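# Slide the open bin into the shelf's empty slot

## Task

Take the open bin that sits on the table and insert it into the empty slot in the shelf's row of bins. Its open side must face outward, the same way as the neighbouring bins, and every part it holds must still be inside it. The board overhead is low, so tilting the bin on the way in may be necessary. Seat it fully, past the shelf's front lip, without moving any part of the other bins out of the bin it belongs to. Then open the gripper and back the arms away. The result only counts if the bin stays put with no robot support.

## Robot and tools

ROBOT. Two six-joint arms, left_arm and right_arm, each ending in a parallel two-finger gripper that opens to 50 mm. The names are labels only, not sides of a camera image. left_arm's base is at (-0.047, +0.132, +0.437) and right_arm's at (-0.027, -0.357, +0.437), both tilted. Elbows never fully straighten, and the reported hand position is less accurate at long reach.

FRAME. Every pose uses the shared scene frame in metres. The origin lies on the table top between the arms, +z is up, +x points out over the table, and left_arm is on the +y side. Orientations are quaternions written w first (qw, qx, qy, qz). On each gripper the fingers extend along its +z axis and close along its x axis. end_effector_position is the midpoint between the pads; fingertips stick out 17.5 mm past it. A flat block projects about 9 cm along the gripper's -y axis from the last joint and rotates with it.

CAMERAS. cam_high is fixed; cam_left_wrist and cam_right_wrist ride on the hands. All are 672x504 pixels.

TOOL execute_actions. Argument actions is a list holding zero or one item; optional pictures (boolean) toggles images. An empty list only reports the state. An item with rows (1 to 15 rows) and steps (1 to 15, default 15) plays one row per control step of 1/30 s, repeating the final row if rows run out. An item with only steps (up to 300) is a pause measured from the previous result, so your reply time eats into it. A refused call moves nothing.

ROW LAYOUT (used by both execute_actions and move). One flat list of 20 numbers covering both arms, even if one arm is idle: left x, y, z, qw, qx, qy, qz, left gripper position, force_limit, speed, then the same ten for the right arm. x, y, z and the quaternion are an absolute goal pose for that gripper's end_effector_position and orientation in the scene frame, not an offset. A goal farther than 0.6 m from the last reported position along any gripper axis is refused. Each step the controller clips the goal to within 100 mm and 16 degrees of the measured pose, and motion lags commands by about 0.17 s; after a call the arm continues only to its last clipped pose, so check the result and send the remainder. Position beats orientation if both can't be met. The three gripper numbers each lie in [-1, 1]: position +1 is fully open, near -0.65 the pads meet, -1 means close until blocked; force_limit -1 is about 20 N per pad, 0 about 102 N, +1 about 185 N (actual up to ~17% more); speed -1 is 20 mm/s, 0 is 85, +1 is 150. A 0 is a real command, so to leave a gripper alone resend its previous three values; to hold an arm still resend its earlier reported pose and quaternion every call rather than the drifted one.

TOOL move. target: one 20-number row as above. speed: 0.002 to 0.5 m/s (default 0.25); rotation is capped at twice that in rad/s. Each gripper travels a straight line to its goal, turning the short way; both finish together in 0.5 to 10 s (cut off at 10 s). Paths ignore obstacles and the other arm. stop_force (optional, 9 to 40 N, shared by both arms, not allowed in the first 0.2 s) ends an arm's path once its wrist sensor feels that much extra resistance along the direction to its goal for two steps; the gripper then steps back two control steps and holds. Use it only with slow speed and no rotation; omit it when lifting off a surface you are pressing. A goal within 1.5 mm and 0.5 degrees of the current pose only stops at sensor saturation. Pressure may briefly reach double stop_force. Contacts above the wrist sensor go unfelt. The result adds a move: line giving the ending (done, off_target, moving, held, fault, contact) and limits (paced = goal clipped; held = some steps blocked, after which the arm may jump fast), plus each gripper's distance from its goal.

TOOL wait. seconds from 0 to 10; nothing new is commanded.
TOOL zoom_image. camera (one of the three names) and region [x0, y0, x1, y1] in pixels from the top-left, at most 504 by 504.
TOOL read_manual. section "licences"; text only.
TOOL finished_scene. scene: the current scene's number. Irreversible; its result says if the goal was met. Always answer with a tool call, since a reply without one ends everything.

RESULTS. Each arm gets pose, velocities, joint positions and torques, and Wrist force / Wrist torque in the gripper's own axes (offset up to ~4 N, noise, saturation near 50 N; pushing on a surface reads as force back toward the arm). A Hand target line shows where the controller is driving each gripper. HELD marks steps not sent; pose unreachable means the clearance check altered or blocked that arm. object_status: 0 moving, 1 blocked while opening, 2 blocked while closing (a grip), 3 reached the command or pads met (likely empty). Opening in mm is about (250 - position_measured) x 0.202. Fingers that stopped ignore new force or speed until position changes by at least 0.01; to grip more gently, open first. After a grip at force_limit -1, status stays 2 even if the object slips away.

AVOID. The arms are stiff: aiming even slightly into a firm surface can trigger a TORQUE FAULT (joint load limits 130 N m for the three big joints, 24.3 N m for the wrists, held weight included) or a FORCE FAULT (150 N anywhere), each freezing the arm for 10 s. Do not let the arms strike or squeeze each other. Do not drop or knock anything off the table, spill the bin's parts or disturb the other bins. Long holding heats motors: MOTOR HOT warns at 70 °C and at 85 °C the arm is braked until cool. Occasional tugs on held items or pushes on loose objects can happen, so recheck grips. Fast, jerky or hard contact lowers quality.

Each tool is called after "Emit:" as name([rows], argument=value, ...), one row to a line, values as JSON.

## Session

Emit:
execute_actions(actions=[])

Scene clock: 0.00 s of 6300.00 s.
left_arm: end_effector_position=(+0.7523, +0.7530, +0.1266) position_measured=3 object_status=3 end_effector_quat_wxyz=(+0.035, +0.842, -0.534, +0.065) end_effector_velocity=(+0.000, +0.000, +0.000) end_effector_angular_velocity=(+0.000, -0.000, +0.000) | right_arm: end_effector_position=(+0.3330, -0.1965, +0.3998) position_measured=3 object_status=3 end_effector_quat_wxyz=(-0.091, -0.457, +0.616, +0.635) end_effector_velocity=(-0.000, +0.000, +0.000) end_effector_angular_velocity=(+0.001, -0.001, +0.001)
Joint positions: left_arm=[ 0.34  -1.147  0.733 -2.06  -1.337 -3.007] | right_arm=[ 3.746 -1.538 -2.252 -1.034  1.985 -2.264]
Joint velocities: left_arm=[-0. -0. -0.  0.  0. -0.] | right_arm=[ 0.    -0.    -0.     0.    -0.    -0.001]
Joint torques (N m, as the arm reports them, + toward a larger angle): no reading
Motor temperatures (°C, as the motors report them): left_arm=[29 27 32 35 36 36] | right_arm=[30 31 30 32 38 34]
Wrist force (N, on the end effector, along its own x y z axes, offset not removed): no reading
Wrist torque (N m, same axes, about the end effector's origin, offset not removed): no reading
Hand target (left_arm): +0.752, +0.753, +0.127; +0.035, +0.842, -0.534, +0.065
Hand target (right_arm): +0.333, -0.196, +0.400; -0.091, -0.457, +0.616, +0.635
camera_calibration (this result's frames):
cam_left_wrist: T_world_to_cam=[[0.42443, -0.88742, 0.179847, 0.329709], [-0.892494, -0.376523, 0.248365, 0.930676], [-0.152688, -0.265926, -0.951825, 0.579293], [0, 0, 0, 1]] pos_world=[0.779135, 0.79706, 0.260941]
cam_right_wrist: T_world_to_cam=[[-0.552033, -0.763821, -0.334421, 0.158957], [-0.218903, -0.254244, 0.942041, -0.343945], [-0.804575, 0.593244, -0.0268518, 0.545264], [0, 0, 0, 1]] pos_world=[0.451164, -0.289506, 0.39181]

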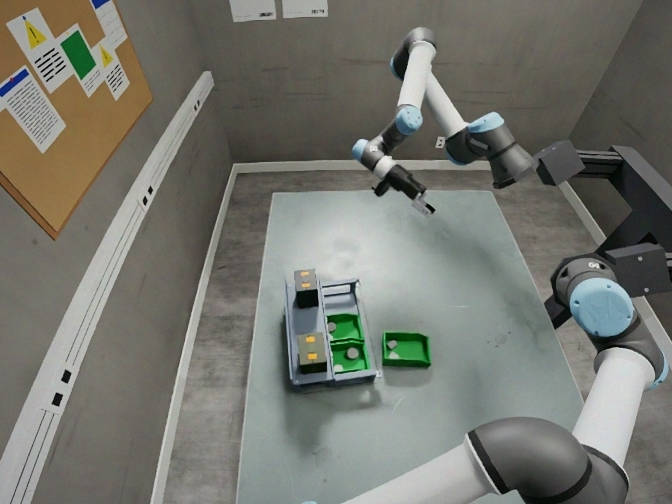

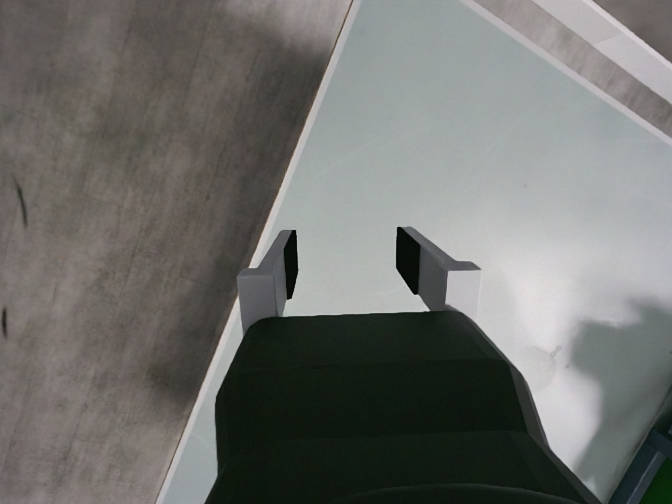

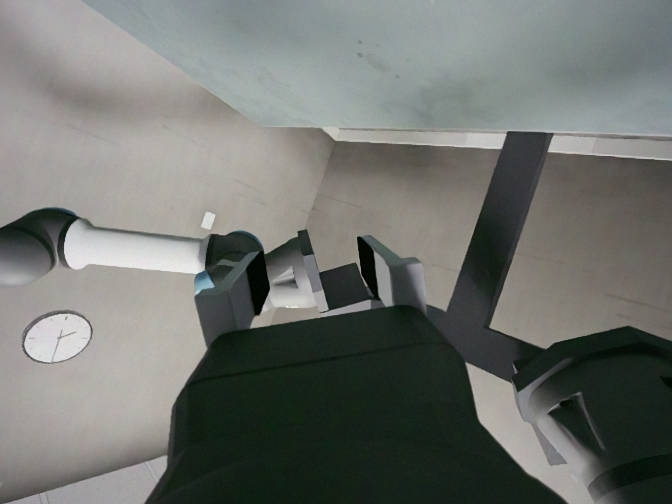

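Emit:
move(target=[0.33,0.25,0.25,0,1,0,0,1,0,0,0.30,-0.5,0.35,-0.091,-0.457,0.616,0.635,1,0,0])

Emit:
move(target=[0.33,0.13,0.11,0,1,0,0,1,0,0,0.30,-0.5,0.35,-0.091,-0.457,0.616,0.635,1,0,0])

Scene clock: 5.57 s of 6300.00 s.
left_arm: end_effector_position=(+0.3303, +0.2509, +0.2502) position_measured=3 object_status=3 end_effector_quat_wxyz=(-0.000, +1.000, -0.001, +0.001) end_effector_velocity=(-0.001, -0.001, +0.003) end_effector_angular_velocity=(+0.016, +0.006, +0.003) | right_arm: end_effector_position=(+0.3002, -0.5002, +0.3498) position_measured=3 object_status=3 end_effector_quat_wxyz=(-0.091, -0.457, +0.616, +0.635) end_effector_velocity=(+0.001, -0.000, -0.000) end_effector_angular_velocity=(+0.001, -0.002, -0.000)
Joint positions: left_arm=[-0.874 -2.138  2.659 -1.933 -0.611 -5.618] | right_arm=[ 3.08  -1.263 -2.024 -1.772  1.828 -2.951]
Joint velocities: left_arm=[-0.016  0.002 -0.012  0.059  0.002 -0.053] | right_arm=[-0.    -0.     0.001  0.001  0.    -0.002]
Joint torques (N m, as the arm reports them, + toward a larger angle): left_arm=[ -9.9   12.82 -28.53  -0.66   1.12  -1.75] | right_arm=[-11.67  16.77  16.91  -3.61  -0.46  -1.71]
Motor temperatures (°C, as the motors report them): left_arm=[29 27 32 35 36 36] | right_arm=[30 31 30 32 38 34]
Wrist force (N, on the end effector, along its own x y z axes, offset not removed): left_arm=[-1.0 1.4 2.3] | right_arm=[-0.6 -1.2 -1.0]
Wrist torque (N m, same axes, about the end effector's origin, offset not removed): left_arm=[0.34 0.29 -0.08] | right_arm=[-0.14 0.09 0.06]
Hand target (left_arm): +0.330, +0.251, +0.251; -0.001, +1.000, -0.001, +0.000
Hand target (right_arm): +0.300, -0.500, +0.350; -0.091, -0.457, +0.616, +0.635
Off the commanded pose (left_arm): 0.001 m, 0 deg.
Off the commanded pose (right_arm): 0.000 m, 0 deg.
move: done
camera_calibration (this result's frames):
cam_left_wrist: T_world_to_cam=[[0.999365, 0.00586683, 0.0351383, -0.336768], [-0.00352182, -0.965244, 0.261325, 0.185157], [0.0354502, -0.261283, -0.964611, 0.438942], [0, 0, 0, 1]] pos_world=[0.321646, 0.295386, 0.386855]
cam_right_wrist: T_world_to_cam=[[-0.552721, -0.763574, -0.333846, -0.107654], [-0.218355, -0.253911, 0.942258, -0.381333], [-0.804251, 0.593703, -0.0263881, 0.697743], [0, 0, 0, 1]] pos_world=[0.418392, -0.593279, 0.341787]

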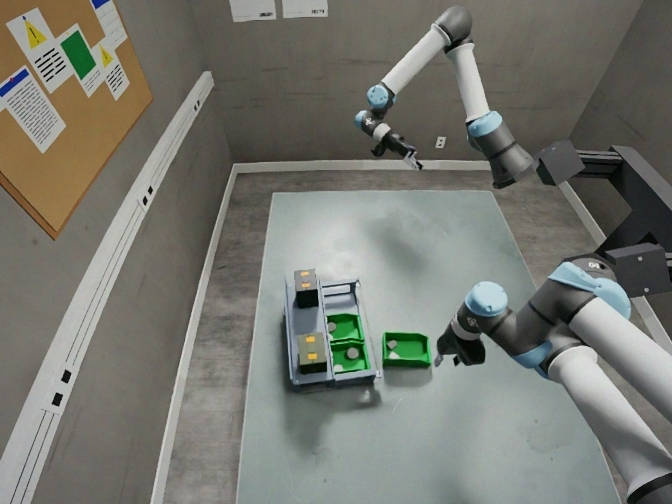

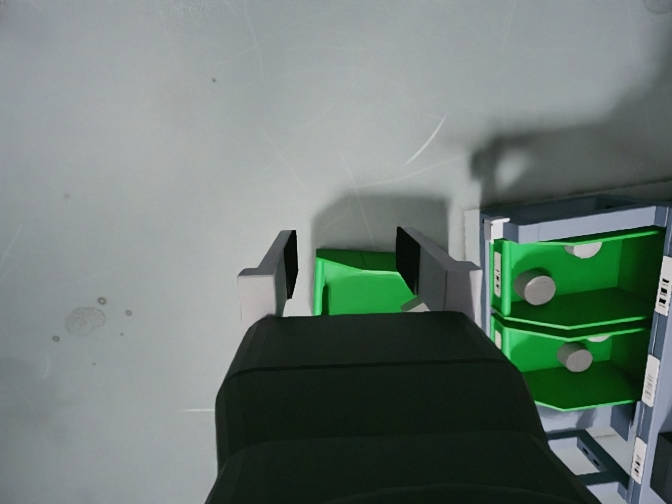

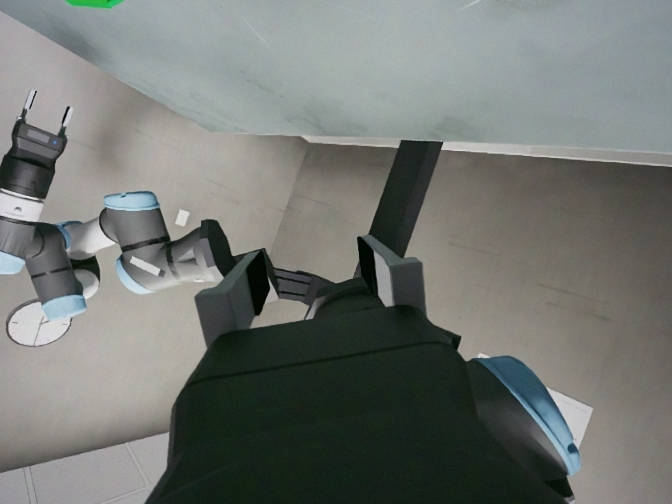

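Scene clock: 7.53 s of 6300.00 s.
left_arm: end_effector_position=(+0.3298, +0.1303, +0.1106) position_measured=3 object_status=3 end_effector_quat_wxyz=(-0.001, +1.000, +0.000, -0.001) end_effector_velocity=(+0.001, -0.001, -0.003) end_effector_angular_velocity=(-0.013, -0.016, -0.001) | right_arm: end_effector_position=(+0.3000, -0.5000, +0.3500) position_measured=3 object_status=3 end_effector_quat_wxyz=(-0.091, -0.457, +0.616, +0.635) end_effector_velocity=(+0.000, -0.000, +0.000) end_effector_angular_velocity=(-0.000, +0.001, +0.000)
Joint positions: left_arm=[-0.637 -1.047  2.588 -3.285 -0.616 -5.212] | right_arm=[ 3.08  -1.262 -2.025 -1.771  1.828 -2.95 ]
Joint velocities: left_arm=[ 0.007  0.027  0.003 -0.074 -0.005  0.041] | right_arm=[ 0.    -0.     0.001 -0.001 -0.     0.001]
Joint torques (N m, as the arm reports them, + toward a larger angle): left_arm=[-9.49 -8.7  13.19 -2.88 -1.21  1.91] | right_arm=[ 9.2  38.25  2.7   1.78 -0.47  2.06]
Motor temperatures (°C, as the motors report them): left_arm=[29 27 32 35 36 36] | right_arm=[30 31 30 32 38 34]
Wrist force (N, on the end effector, along its own x y z axes, offset not removed): left_arm=[0.0 1.7 3.0] | right_arm=[-1.2 -1.2 -0.6]
Wrist torque (N m, same axes, about the end effector's origin, offset not removed): left_arm=[0.32 0.17 -0.15] | right_arm=[-0.15 0.20 0.08]
Hand target (left_arm): +0.330, +0.130, +0.110; +0.000, +1.000, +0.000, -0.000
Hand target (right_arm): +0.300, -0.500, +0.350; -0.091, -0.457, +0.616, +0.635
Off the commanded pose (left_arm): 0.001 m, 0 deg.
Off the commanded pose (right_arm): 0.000 m, 0 deg.
move: done; limits=paced
camera_calibration (this result's frames):
cam_left_wrist: T_world_to_cam=[[0.999491, 0.00786009, 0.0309162, -0.330536], [-0.000483705, -0.965322, 0.26106, 0.104275], [0.031896, -0.260942, -0.964827, 0.273878], [0, 0, 0, 1]] pos_world=[0.321682, 0.174723, 0.247242]
cam_right_wrist: T_world_to_cam=[[-0.55271, -0.763664, -0.333661, -0.107695], [-0.218778, -0.253371, 0.942305, -0.38111], [-0.804144, 0.593819, -0.0270325, 0.697687], [0, 0, 0, 1]] pos_world=[0.418139, -0.593105, 0.342049]

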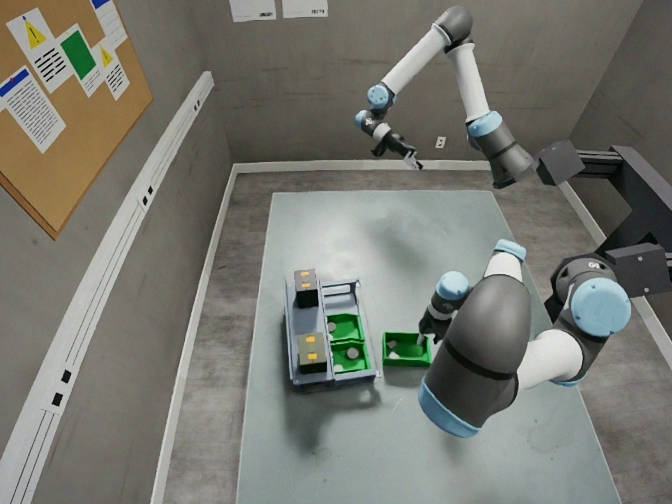

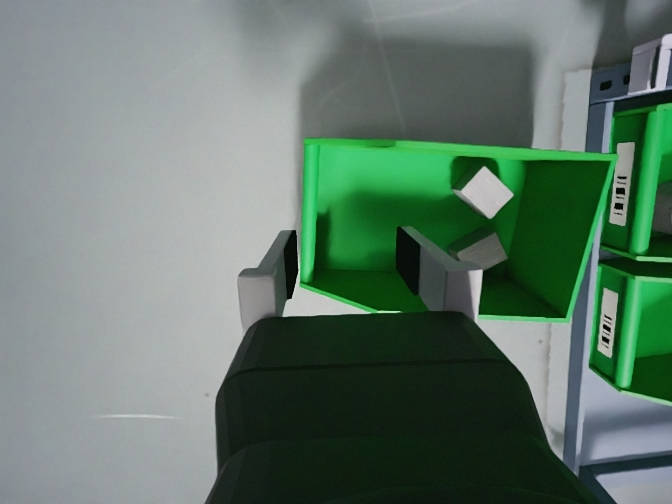

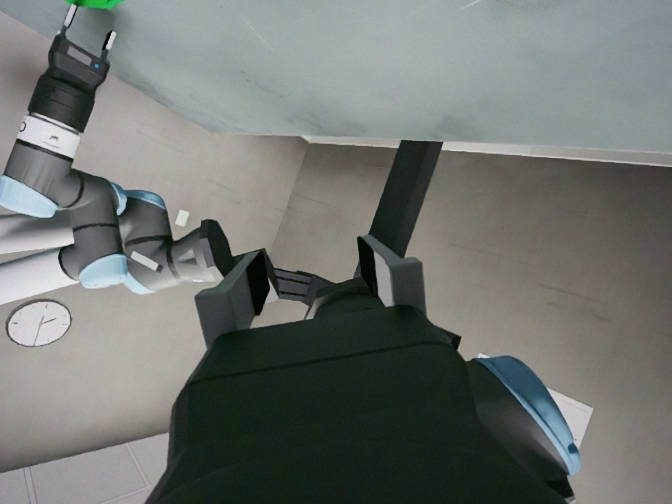

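Emit:
move(target=[0.310,0.140,0.023,0,1,-0.02,0,1,0,0,0.30,-0.5,0.35,-0.091,-0.457,0.616,0.635,1,0,0], speed=0.08)

Emit:
move(target=[0.310,0.140,0.023,0,1,-0.02,0,-1,0.5,0,0.30,-0.5,0.35,-0.091,-0.457,0.616,0.635,1,0,0])

Emit:
move(target=[0.30,0.13,0.11,0,1,0.03,0,-1,0.5,0,0.30,-0.5,0.35,-0.091,-0.457,0.616,0.635,1,0,0], speed=0.06)

Emit:
move(target=[0.32,-0.09,0.10,0,1,0.03,0,-1,0.5,0,0.30,-0.5,0.35,-0.091,-0.457,0.616,0.635,1,0,0], speed=0.1)

Scene clock: 14.43 s of 6300.00 s.
left_arm: end_effector_position=(+0.3100, +0.1398, +0.0235) position_measured=3 object_status=3 end_effector_quat_wxyz=(+0.000, +1.000, -0.020, -0.000) end_effector_velocity=(-0.000, -0.000, -0.003) end_effector_angular_velocity=(-0.002, -0.004, -0.001) | right_arm: end_effector_position=(+0.3000, -0.5000, +0.3500) position_measured=3 object_status=3 end_effector_quat_wxyz=(-0.091, -0.457, +0.616, +0.635) end_effector_velocity=(-0.000, +0.000, -0.000) end_effector_angular_velocity=(+0.001, +0.000, +0.001)
Joint positions: left_arm=[-0.423 -0.727  2.458 -3.75  -0.683 -4.831] | right_arm=[ 3.08  -1.262 -2.025 -1.771  1.828 -2.95 ]
Joint velocities: left_arm=[ 0.008  0.012 -0.007 -0.021 -0.005  0.018] | right_arm=[-0.    -0.    -0.001  0.    -0.    -0.001]
Joint torques (N m, as the arm reports them, + toward a larger angle): left_arm=[-12.63 -14.21  -6.12  -3.3   -1.07   2.13] | right_arm=[ 9.39 38.01  2.71  1.67 -0.42  2.11]
Motor temperatures (°C, as the motors report them): left_arm=[29 27 32 35 36 36] | right_arm=[30 31 30 32 38 34]
Wrist force (N, on the end effector, along its own x y z axes, offset not removed): left_arm=[-0.1 0.0 1.5] | right_arm=[-0.7 -0.9 0.3]
Wrist torque (N m, same axes, about the end effector's origin, offset not removed): left_arm=[-0.02 0.11 -0.09] | right_arm=[-0.08 0.13 0.06]
Hand target (left_arm): +0.310, +0.140, +0.023; +0.000, +1.000, -0.020, -0.000
Hand target (right_arm): +0.300, -0.500, +0.350; -0.091, -0.457, +0.616, +0.635
Off the commanded pose (left_arm): 0.001 m, 0 deg.
Off the commanded pose (right_arm): 0.000 m, 0 deg.
After step 90, 2.27 s passed at rest.
move: done
camera_calibration (this result's frames):
cam_left_wrist: T_world_to_cam=[[0.998949, -0.0320276, 0.0327797, -0.302433], [-0.0395237, -0.964134, 0.262458, 0.148096], [0.0231981, -0.263478, -0.964387, 0.196064], [0, 0, 0, 1]] pos_world=[0.30342, 0.184757, 0.160127]
cam_right_wrist: T_world_to_cam=[[-0.552709, -0.763664, -0.333662, -0.107695], [-0.218779, -0.253372, 0.942305, -0.381111], [-0.804145, 0.593818, -0.0270326, 0.697687], [0, 0, 0, 1]] pos_world=[0.418139, -0.593105, 0.342049]

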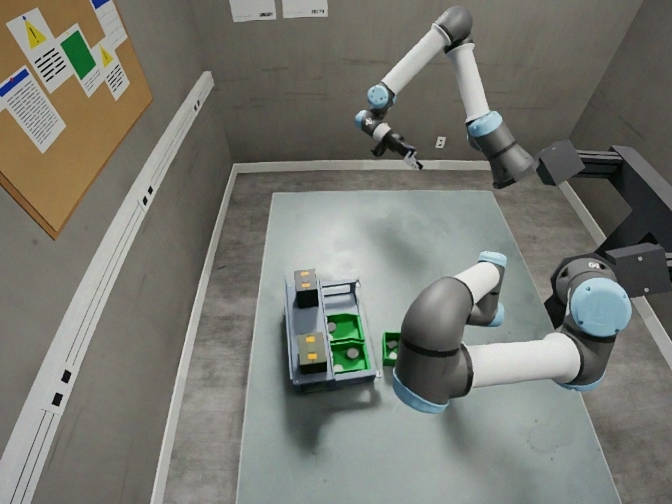

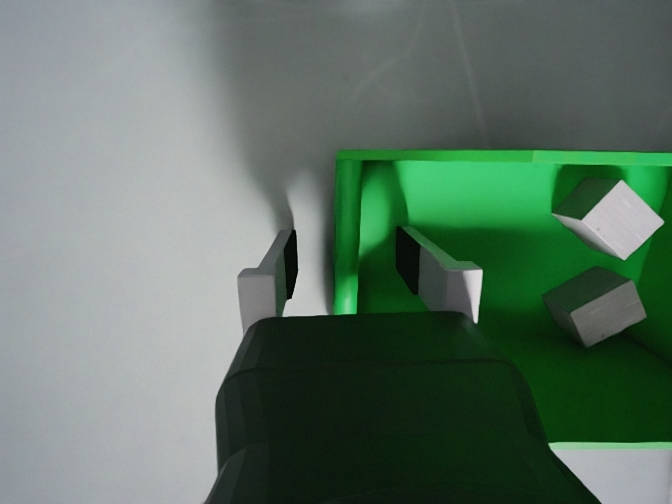

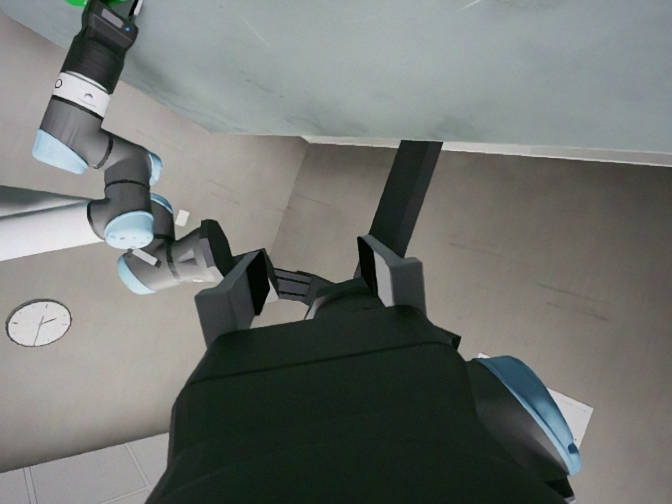

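Scene clock: 15.17 s of 6300.00 s.
left_arm: end_effector_position=(+0.3100, +0.1400, +0.0230) position_measured=211 object_status=2 end_effector_quat_wxyz=(-0.000, +1.000, -0.020, +0.000) end_effector_velocity=(-0.001, +0.000, -0.000) end_effector_angular_velocity=(+0.001, +0.001, -0.002) | right_arm: end_effector_position=(+0.3000, -0.5000, +0.3500) position_measured=3 object_status=3 end_effector_quat_wxyz=(-0.091, -0.457, +0.616, +0.635) end_effector_velocity=(+0.000, -0.000, +0.000) end_effector_angular_velocity=(-0.000, -0.000, -0.000)
Joint positions: left_arm=[-0.422 -0.725  2.457 -3.753 -0.683 -4.828] | right_arm=[ 3.08  -1.262 -2.025 -1.771  1.828 -2.95 ]
Joint velocities: left_arm=[ 0.     0.001  0.001 -0.001  0.     0.001] | right_arm=[-0.    -0.     0.001 -0.001  0.    -0.   ]
Joint torques (N m, as the arm reports them, + toward a larger angle): left_arm=[-7.06 -9.87 -9.85 -2.15 -0.01  2.09] | right_arm=[ 9.3  37.91  2.51  1.72 -0.46  2.06]
Motor temperatures (°C, as the motors report them): left_arm=[29 27 32 35 36 36] | right_arm=[30 31 30 32 38 34]
Wrist force (N, on the end effector, along its own x y z axes, offset not removed): left_arm=[-3.2 0.4 -20.4] | right_arm=[-1.8 -1.3 -0.8]
Wrist torque (N m, same axes, about the end effector's origin, offset not removed): left_arm=[0.04 0.21 -0.29] | right_arm=[-0.22 0.35 0.10]
Hand target (left_arm): +0.310, +0.140, +0.023; +0.000, +1.000, -0.020, -0.000
Hand target (right_arm): +0.300, -0.500, +0.350; -0.091, -0.457, +0.616, +0.635
Off the commanded pose (left_arm): 0.000 m, 0 deg.
Off the commanded pose (right_arm): 0.000 m, 0 deg.
move: done
camera_calibration (this result's frames):
cam_left_wrist: T_world_to_cam=[[0.998913, -0.0323709, 0.0335324, -0.302366], [-0.0400441, -0.964216, 0.262076, 0.148571], [0.0238488, -0.263134, -0.964464, 0.195404], [0, 0, 0, 1]] pos_world=[0.303327, 0.184885, 0.159662]
cam_right_wrist: T_world_to_cam=[[-0.552709, -0.763664, -0.333662, -0.107695], [-0.218779, -0.253372, 0.942305, -0.38111], [-0.804145, 0.593818, -0.0270327, 0.697687], [0, 0, 0, 1]] pos_world=[0.418139, -0.593105, 0.342049]

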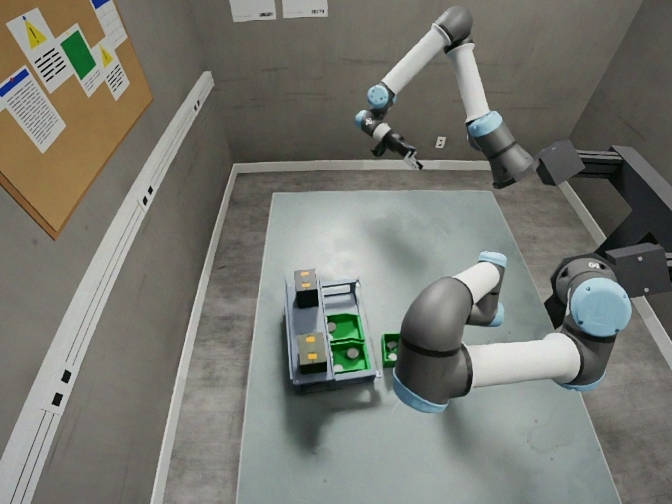

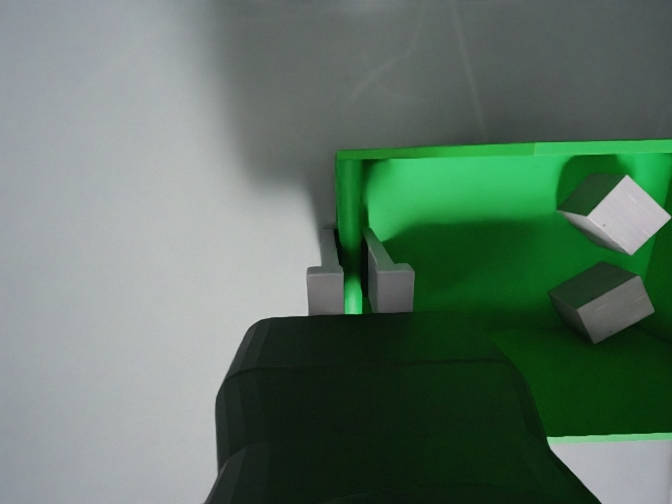

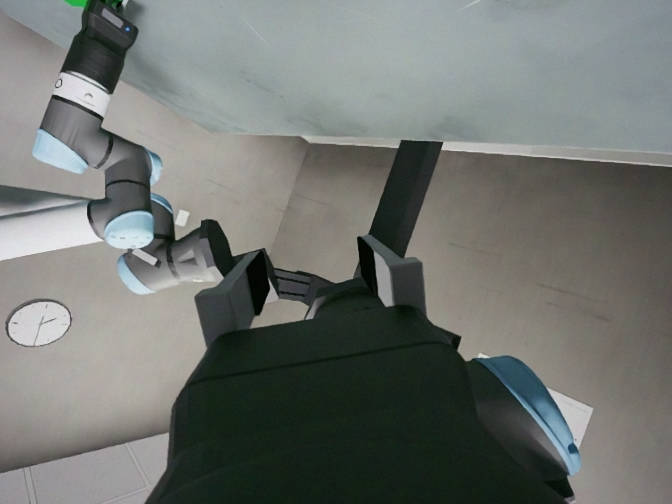

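Scene clock: 17.13 s of 6300.00 s.
left_arm: end_effector_position=(+0.3001, +0.1303, +0.1096) position_measured=211 object_status=2 end_effector_quat_wxyz=(-0.000, +1.000, +0.030, +0.001) end_effector_velocity=(-0.000, -0.000, +0.003) end_effector_angular_velocity=(+0.003, +0.006, +0.003) | right_arm: end_effector_position=(+0.3000, -0.5000, +0.3500) position_measured=3 object_status=3 end_effector_quat_wxyz=(-0.091, -0.457, +0.616, +0.635) end_effector_velocity=(-0.000, +0.000, -0.000) end_effector_angular_velocity=(+0.000, -0.000, +0.000)
Joint positions: left_arm=[-0.661 -0.979  2.651 -3.39  -0.611 -5.307] | right_arm=[ 3.08  -1.262 -2.025 -1.771  1.828 -2.95 ]
Joint velocities: left_arm=[-0.008 -0.019  0.001  0.041  0.001 -0.026] | right_arm=[ 0.     0.    -0.     0.    -0.    -0.001]
Joint torques (N m, as the arm reports them, + toward a larger angle): left_arm=[-31.92 -25.18  14.42  -0.96   1.45  -1.53] | right_arm=[ 9.29 37.03  2.7   1.69 -0.43  2.06]
Motor temperatures (°C, as the motors report them): left_arm=[29 27 32 35 36 36] | right_arm=[30 31 30 32 38 34]
Wrist force (N, on the end effector, along its own x y z axes, offset not removed): left_arm=[-0.1 1.2 7.2] | right_arm=[-1.2 -0.3 -0.6]
Wrist torque (N m, same axes, about the end effector's origin, offset not removed): left_arm=[0.27 -0.30 -0.08] | right_arm=[0.02 0.22 0.06]
Hand target (left_arm): +0.300, +0.130, +0.110; -0.000, +1.000, +0.030, +0.000
Hand target (right_arm): +0.300, -0.500, +0.350; -0.091, -0.457, +0.616, +0.635
Off the commanded pose (left_arm): 0.001 m, 0 deg.
Off the commanded pose (right_arm): 0.000 m, 0 deg.
move: done
camera_calibration (this result's frames):
cam_left_wrist: T_world_to_cam=[[0.997157, 0.0668753, 0.0347312, -0.308191], [0.0554916, -0.963476, 0.261981, 0.087363], [0.0509828, -0.259309, -0.964448, 0.267904], [0, 0, 0, 1]] pos_world=[0.288809, 0.174252, 0.246196]
cam_right_wrist: T_world_to_cam=[[-0.552709, -0.763664, -0.333662, -0.107695], [-0.218778, -0.253371, 0.942305, -0.381111], [-0.804145, 0.593818, -0.0270325, 0.697687], [0, 0, 0, 1]] pos_world=[0.418139, -0.593105, 0.342049]

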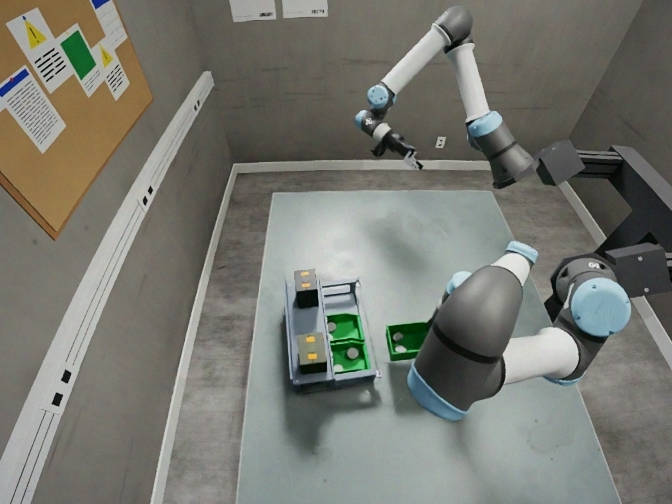

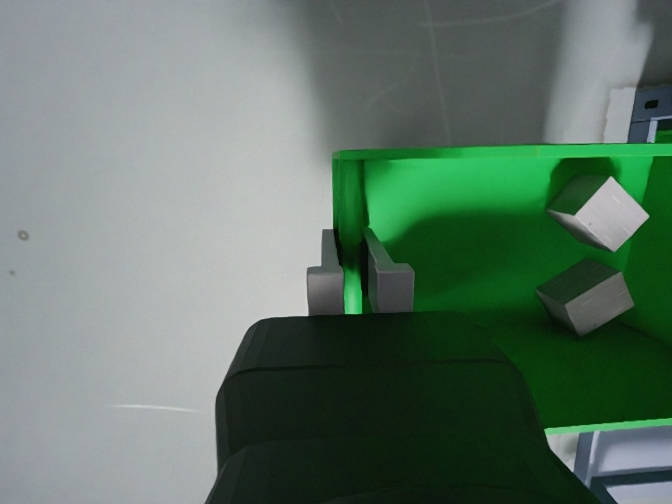

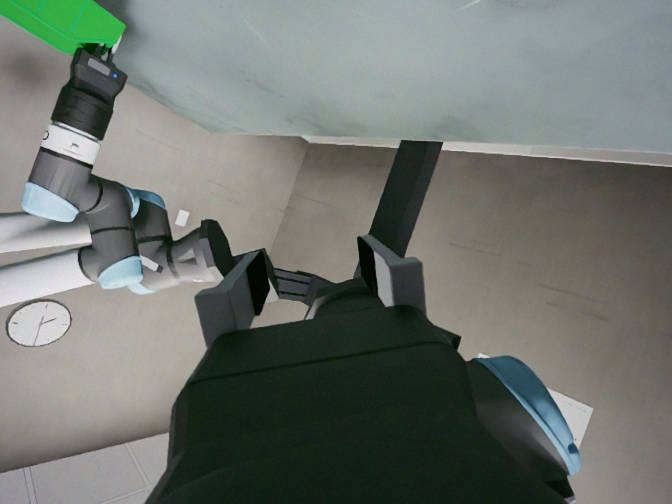

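Scene clock: 19.90 s of 6300.00 s.
left_arm: end_effector_position=(+0.3200, -0.0894, +0.0998) position_measured=211 object_status=2 end_effector_quat_wxyz=(-0.000, +1.000, +0.030, +0.000) end_effector_velocity=(+0.000, -0.002, -0.000) end_effector_angular_velocity=(+0.001, +0.000, -0.001) | right_arm: end_effector_position=(+0.3000, -0.5000, +0.3500) position_measured=3 object_status=3 end_effector_quat_wxyz=(-0.091, -0.457, +0.616, +0.635) end_effector_velocity=(+0.000, -0.000, +0.000) end_effector_angular_velocity=(+0.000, -0.001, -0.000)
Joint positions: left_arm=[-0.877 -0.641  2.241 -3.006 -0.613 -5.686] | right_arm=[ 3.08  -1.262 -2.025 -1.771  1.828 -2.95 ]
Joint velocities: left_arm=[-0.001  0.004 -0.006  0.006  0.    -0.003] | right_arm=[-0.    -0.     0.001 -0.     0.    -0.001]
Joint torques (N m, as the arm reports them, + toward a larger angle): left_arm=[-44.64 -14.68 -17.1   -0.88  -0.95  -1.58] | right_arm=[ 9.44 36.82  3.02  1.71 -0.43  1.98]
Motor temperatures (°C, as the motors report them): left_arm=[29 27 32 35 36 36] | right_arm=[30 31 30 32 38 34]
Wrist force (N, on the end effector, along its own x y z axes, offset not removed): left_arm=[-0.7 1.2 6.2] | right_arm=[-0.3 -1.8 0.0]
Wrist torque (N m, same axes, about the end effector's origin, offset not removed): left_arm=[0.27 -0.16 -0.10] | right_arm=[-0.22 0.01 0.05]
Hand target (left_arm): +0.320, -0.090, +0.100; -0.000, +1.000, +0.030, +0.000
Hand target (right_arm): +0.300, -0.500, +0.350; -0.091, -0.457, +0.616, +0.635
Off the commanded pose (left_arm): 0.001 m, 0 deg.
Off the commanded pose (right_arm): 0.000 m, 0 deg.
move: done
camera_calibration (this result's frames):
cam_left_wrist: T_world_to_cam=[[0.997147, 0.0674288, 0.0339389, -0.312907], [0.056251, -0.96353, 0.261622, -0.123057], [0.050342, -0.258967, -0.964573, 0.200781], [0, 0, 0, 1]] pos_world=[0.308829, -0.0454746, 0.236483]
cam_right_wrist: T_world_to_cam=[[-0.552709, -0.763664, -0.333662, -0.107695], [-0.218778, -0.253371, 0.942305, -0.38111], [-0.804145, 0.593818, -0.0270327, 0.697687], [0, 0, 0, 1]] pos_world=[0.418139, -0.593105, 0.342049]

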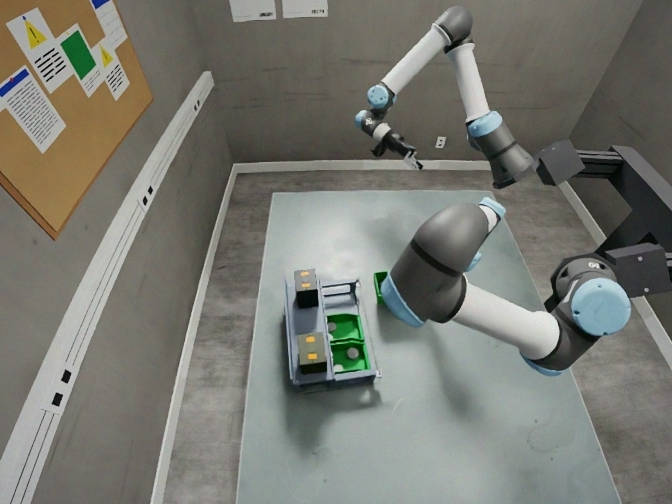

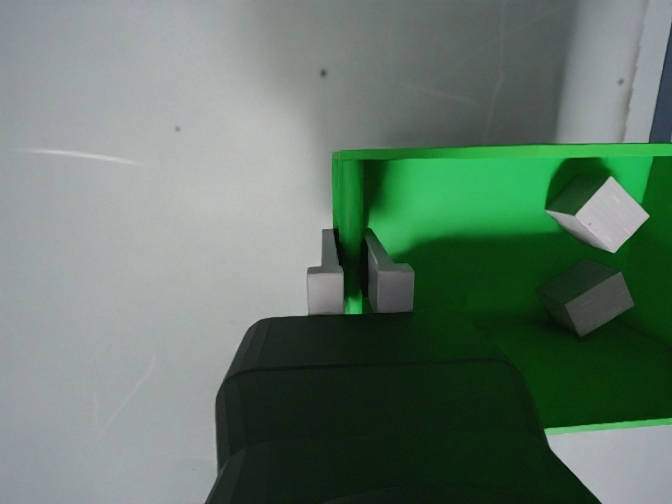

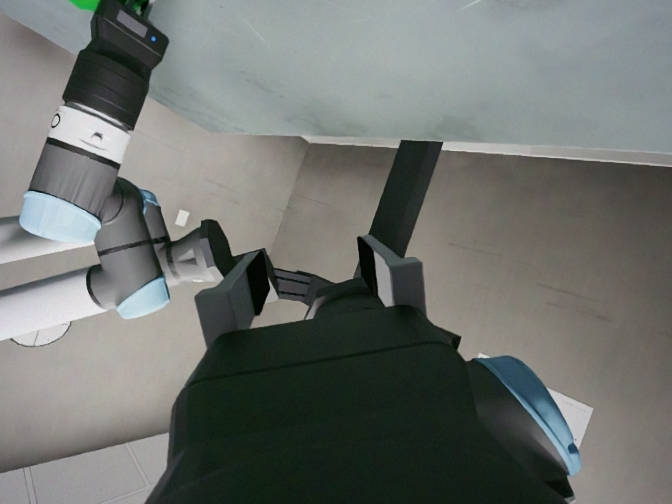

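Emit:
move(target=[0.43,-0.090,0.072,0,1,0.035,0,-1,0.5,0,0.30,-0.5,0.35,-0.091,-0.457,0.616,0.635,1,0,0], speed=0.03, stop_force=9)

Scene clock: 24.90 s of 6300.00 s.
left_arm: end_effector_position=(+0.3696, -0.0899, +0.0873) position_measured=211 object_status=2 end_effector_quat_wxyz=(-0.000, +0.999, +0.032, +0.000) end_effector_velocity=(-0.004, +0.000, +0.000) end_effector_angular_velocity=(+0.000, +0.001, -0.001) | right_arm: end_effector_position=(+0.3000, -0.5000, +0.3500) position_measured=3 object_status=3 end_effector_quat_wxyz=(-0.091, -0.457, +0.616, +0.635) end_effector_velocity=(-0.000, -0.000, +0.000) end_effector_angular_velocity=(+0.001, +0.001, +0.000)
Joint positions: left_arm=[-0.807 -0.664  2.137 -2.98  -0.605 -5.568] | right_arm=[ 3.08  -1.262 -2.025 -1.771  1.828 -2.95 ]
Joint velocities: left_arm=[-0.004  0.001  0.007 -0.001 -0.001 -0.007] | right_arm=[ 0.    -0.     0.    -0.001  0.    -0.   ]
Joint torques (N m, as the arm reports them, + toward a larger angle): left_arm=[-46.3  -17.58   7.8   -3.39  -0.92  -1.93] | right_arm=[ 9.2  35.21  3.41  1.73 -0.42  2.02]
Motor temperatures (°C, as the motors report them): left_arm=[29 27 32 35 36 36] | right_arm=[30 31 30 32 38 34]
Wrist force (N, on the end effector, along its own x y z axes, offset not removed): left_arm=[-1.2 0.9 5.7] | right_arm=[-2.3 -1.3 -0.1]
Wrist torque (N m, same axes, about the end effector's origin, offset not removed): left_arm=[0.21 -0.09 -0.06] | right_arm=[-0.17 0.35 0.07]
Hand target (left_arm): +0.369, -0.090, +0.087; -0.000, +0.999, +0.032, +0.000
Hand target (right_arm): +0.300, -0.500, +0.350; -0.091, -0.457, +0.616, +0.635
Off the commanded pose (left_arm): 0.062 m, 0 deg.
Off the commanded pose (right_arm): 0.000 m, 0 deg.
move: contact (left_arm)
camera_calibration (this result's frames):
cam_left_wrist: T_world_to_cam=[[0.996824, 0.0721071, 0.033805, -0.361342], [0.0607937, -0.963189, 0.261861, -0.124708], [0.0514427, -0.258974, -0.964513, 0.185655], [0, 0, 0, 1]] pos_world=[0.358225, -0.0459819, 0.223938]
cam_right_wrist: T_world_to_cam=[[-0.552709, -0.763664, -0.333662, -0.107695], [-0.218778, -0.253371, 0.942305, -0.381111], [-0.804145, 0.593818, -0.0270323, 0.697687], [0, 0, 0, 1]] pos_world=[0.418139, -0.593105, 0.342049]

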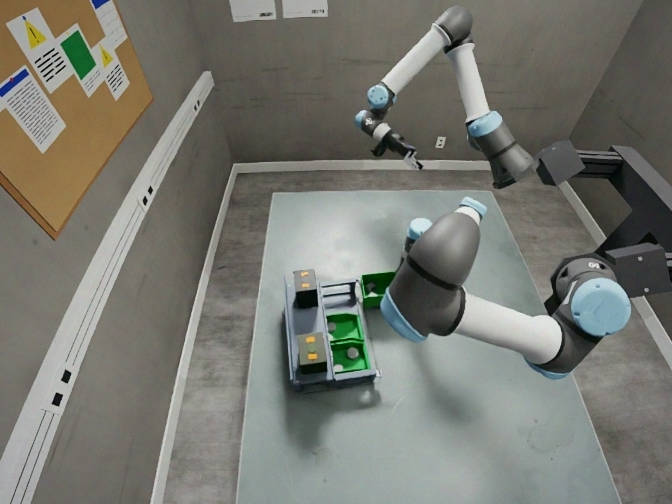

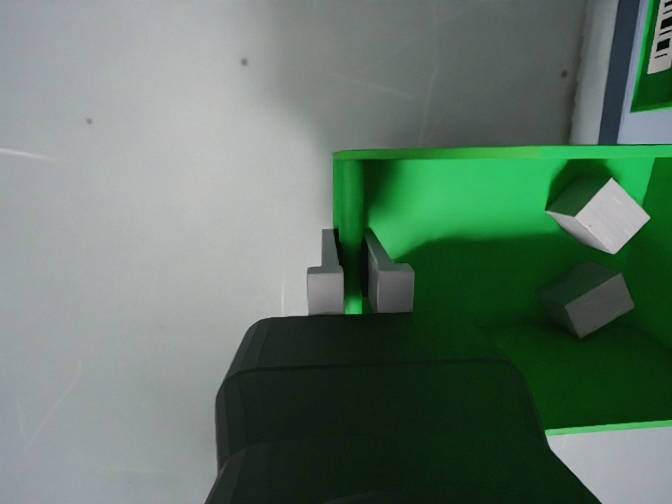

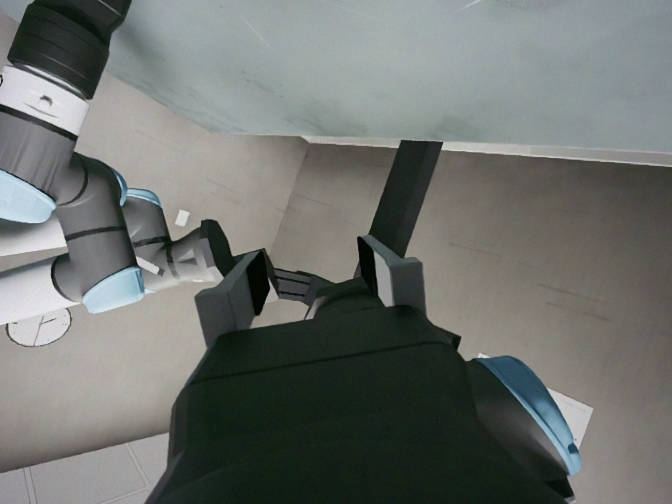

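Emit:
move(target=[0.36,-0.072,0.08,0,1,0.035,0,-1,0.5,0,0.30,-0.5,0.35,-0.091,-0.457,0.616,0.635,1,0,0], speed=0.03)

Emit:
move(target=[0.43,-0.068,0.072,0,1,0.035,0,-1,0.5,0,0.30,-0.5,0.35,-0.091,-0.457,0.616,0.635,1,0,0], speed=0.015, stop_force=9)

Scene clock: 29.03 s of 6300.00 s.
left_arm: end_effector_position=(+0.3602, -0.0723, +0.0802) position_measured=211 object_status=2 end_effector_quat_wxyz=(-0.000, +0.999, +0.035, -0.000) end_effector_velocity=(-0.000, +0.002, -0.001) end_effector_angular_velocity=(-0.001, -0.001, +0.002) | right_arm: end_effector_position=(+0.3000, -0.5000, +0.3500) position_measured=3 object_status=3 end_effector_quat_wxyz=(-0.091, -0.457, +0.616, +0.635) end_effector_velocity=(+0.000, -0.000, +0.000) end_effector_angular_velocity=(-0.001, -0.000, -0.001)
Joint positions: left_arm=[-0.786 -0.665  2.179 -3.05  -0.605 -5.538] | right_arm=[ 3.08  -1.262 -2.025 -1.771  1.828 -2.95 ]
Joint velocities: left_arm=[ 0.003 -0.     0.005 -0.012  0.     0.006] | right_arm=[-0.     0.     0.001 -0.001  0.     0.   ]
Joint torques (N m, as the arm reports them, + toward a larger angle): left_arm=[-24.21 -24.82   8.59  -3.24   1.5    1.89] | right_arm=[ 9.08 34.81  3.72  1.69 -0.32  1.97]
Motor temperatures (°C, as the motors report them): left_arm=[29 27 32 35 36 36] | right_arm=[30 31 30 32 38 34]
Wrist force (N, on the end effector, along its own x y z axes, offset not removed): left_arm=[-1.1 0.7 6.4] | right_arm=[-1.7 -0.9 -2.2]
Wrist torque (N m, same axes, about the end effector's origin, offset not removed): left_arm=[0.22 -0.14 -0.10] | right_arm=[-0.12 0.32 0.06]
Hand target (left_arm): +0.360, -0.072, +0.080; +0.000, +0.999, +0.035, -0.000
Hand target (right_arm): +0.300, -0.500, +0.350; -0.091, -0.457, +0.616, +0.635
Off the commanded pose (left_arm): 0.000 m, 0 deg.
Off the commanded pose (right_arm): 0.000 m, 0 deg.
After step 90, 0.07 s passed at rest.
move: done
camera_calibration (this result's frames):
cam_left_wrist: T_world_to_cam=[[0.996438, 0.0774053, 0.0334677, -0.352447], [0.0659881, -0.962785, 0.26209, -0.107205], [0.0525094, -0.258948, -0.964463, 0.183434], [0, 0, 0, 1]] pos_world=[0.348633, -0.0284341, 0.216809]
cam_right_wrist: T_world_to_cam=[[-0.552709, -0.763664, -0.333662, -0.107695], [-0.218778, -0.253371, 0.942305, -0.381111], [-0.804145, 0.593818, -0.0270325, 0.697687], [0, 0, 0, 1]] pos_world=[0.418139, -0.593105, 0.342049]

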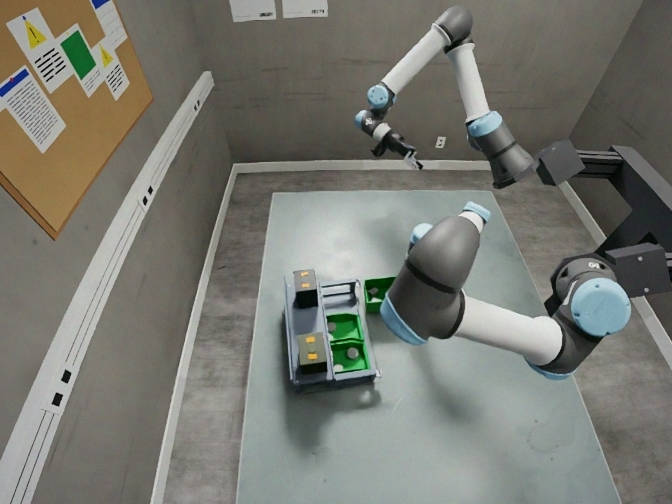

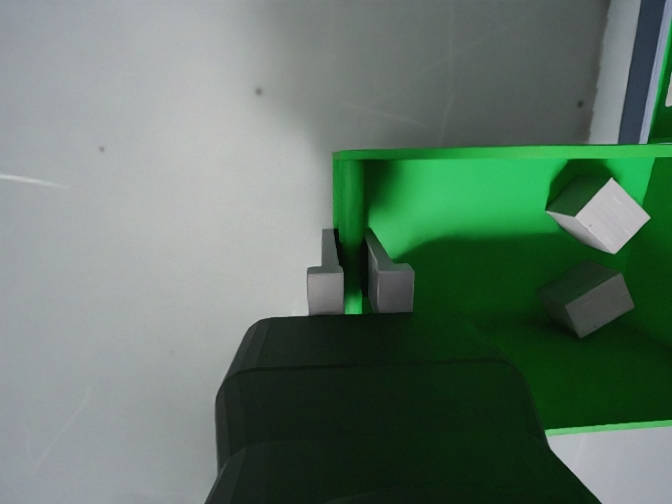

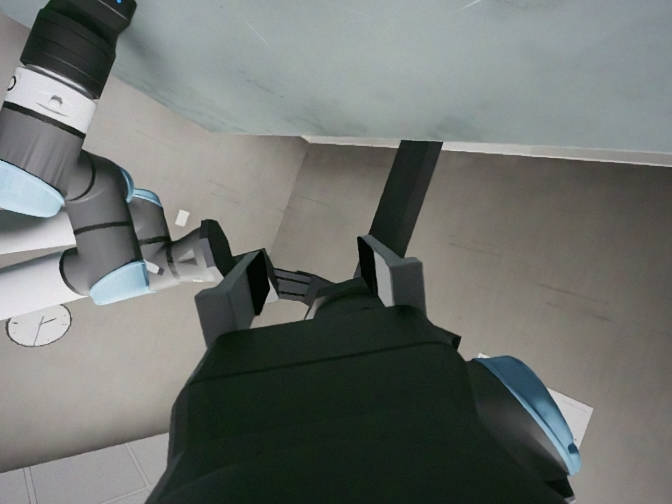

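Scene clock: 34.03 s of 6300.00 s.
left_arm: end_effector_position=(+0.4296, -0.0682, +0.0720) position_measured=211 object_status=2 end_effector_quat_wxyz=(+0.000, +0.999, +0.035, -0.000) end_effector_velocity=(+0.002, +0.001, -0.000) end_effector_angular_velocity=(+0.001, -0.000, -0.001) | right_arm: end_effector_position=(+0.3000, -0.5000, +0.3500) position_measured=3 object_status=3 end_effector_quat_wxyz=(-0.091, -0.457, +0.616, +0.635) end_effector_velocity=(-0.000, +0.000, -0.000) end_effector_angular_velocity=(+0.001, -0.000, +0.001)
Joint positions: left_arm=[-0.717 -0.709  2.038 -2.966 -0.606 -5.416] | right_arm=[ 3.08  -1.262 -2.025 -1.771  1.828 -2.95 ]
Joint velocities: left_arm=[ 0.002 -0.001 -0.005  0.003  0.001  0.005] | right_arm=[-0.     0.    -0.001  0.    -0.    -0.001]
Joint torques (N m, as the arm reports them, + toward a larger angle): left_arm=[-26.79 -36.1  -18.02  -0.65  -0.98   1.74] | right_arm=[ 9.41 32.94  3.89  1.67 -0.27  1.93]
Motor temperatures (°C, as the motors report them): left_arm=[29 27 32 35 36 36] | right_arm=[30 31 30 32 38 34]
Wrist force (N, on the end effector, along its own x y z axes, offset not removed): left_arm=[0.0 1.4 5.7] | right_arm=[-0.2 -1.9 -1.4]
Wrist torque (N m, same axes, about the end effector's origin, offset not removed): left_arm=[0.28 -0.31 -0.04] | right_arm=[-0.30 0.05 0.01]
Hand target (left_arm): +0.430, -0.068, +0.072; +0.000, +0.999, +0.035, -0.000
Hand target (right_arm): +0.300, -0.500, +0.350; -0.091, -0.457, +0.616, +0.635
Off the commanded pose (left_arm): 0.000 m, 0 deg.
Off the commanded pose (right_arm): 0.000 m, 0 deg.
move: done
camera_calibration (this result's frames):
cam_left_wrist: T_world_to_cam=[[0.996438, 0.0774245, 0.0334317, -0.421673], [0.0660056, -0.962731, 0.262283, -0.105647], [0.0524929, -0.259142, -0.964412, 0.172938], [0, 0, 0, 1]] pos_world=[0.418066, -0.0242466, 0.20859]
cam_right_wrist: T_world_to_cam=[[-0.552709, -0.763664, -0.333662, -0.107695], [-0.218778, -0.253371, 0.942305, -0.381111], [-0.804145, 0.593818, -0.0270325, 0.697687], [0, 0, 0, 1]] pos_world=[0.418139, -0.593105, 0.342049]

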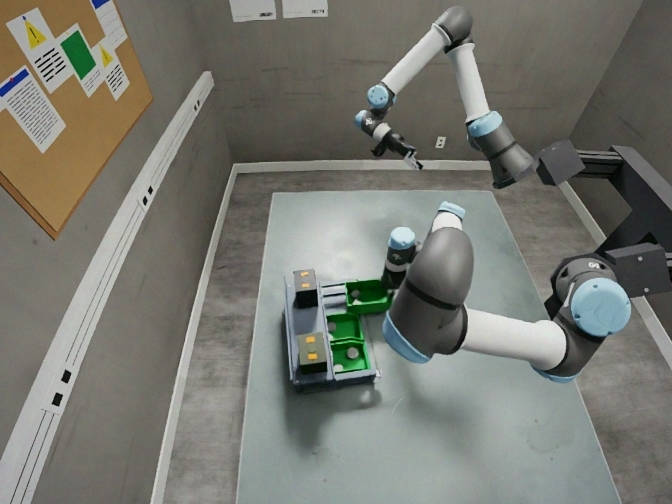

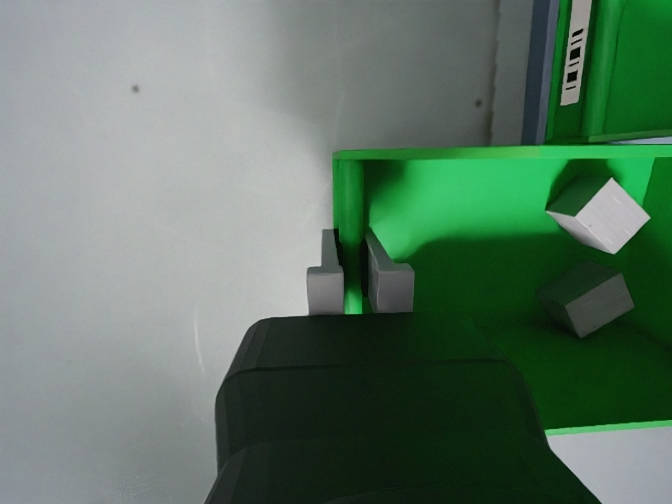

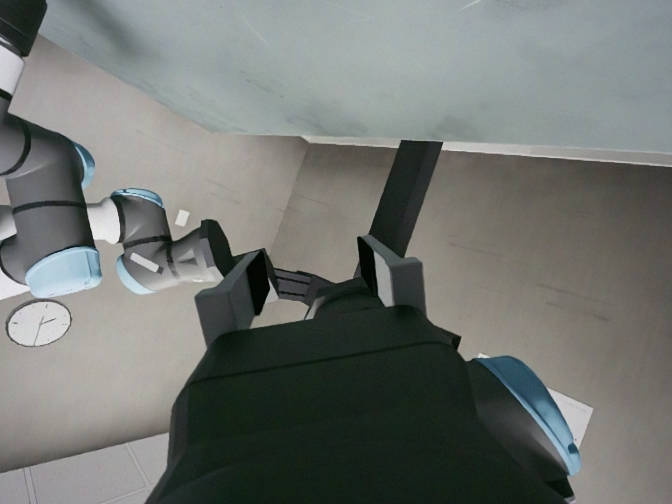

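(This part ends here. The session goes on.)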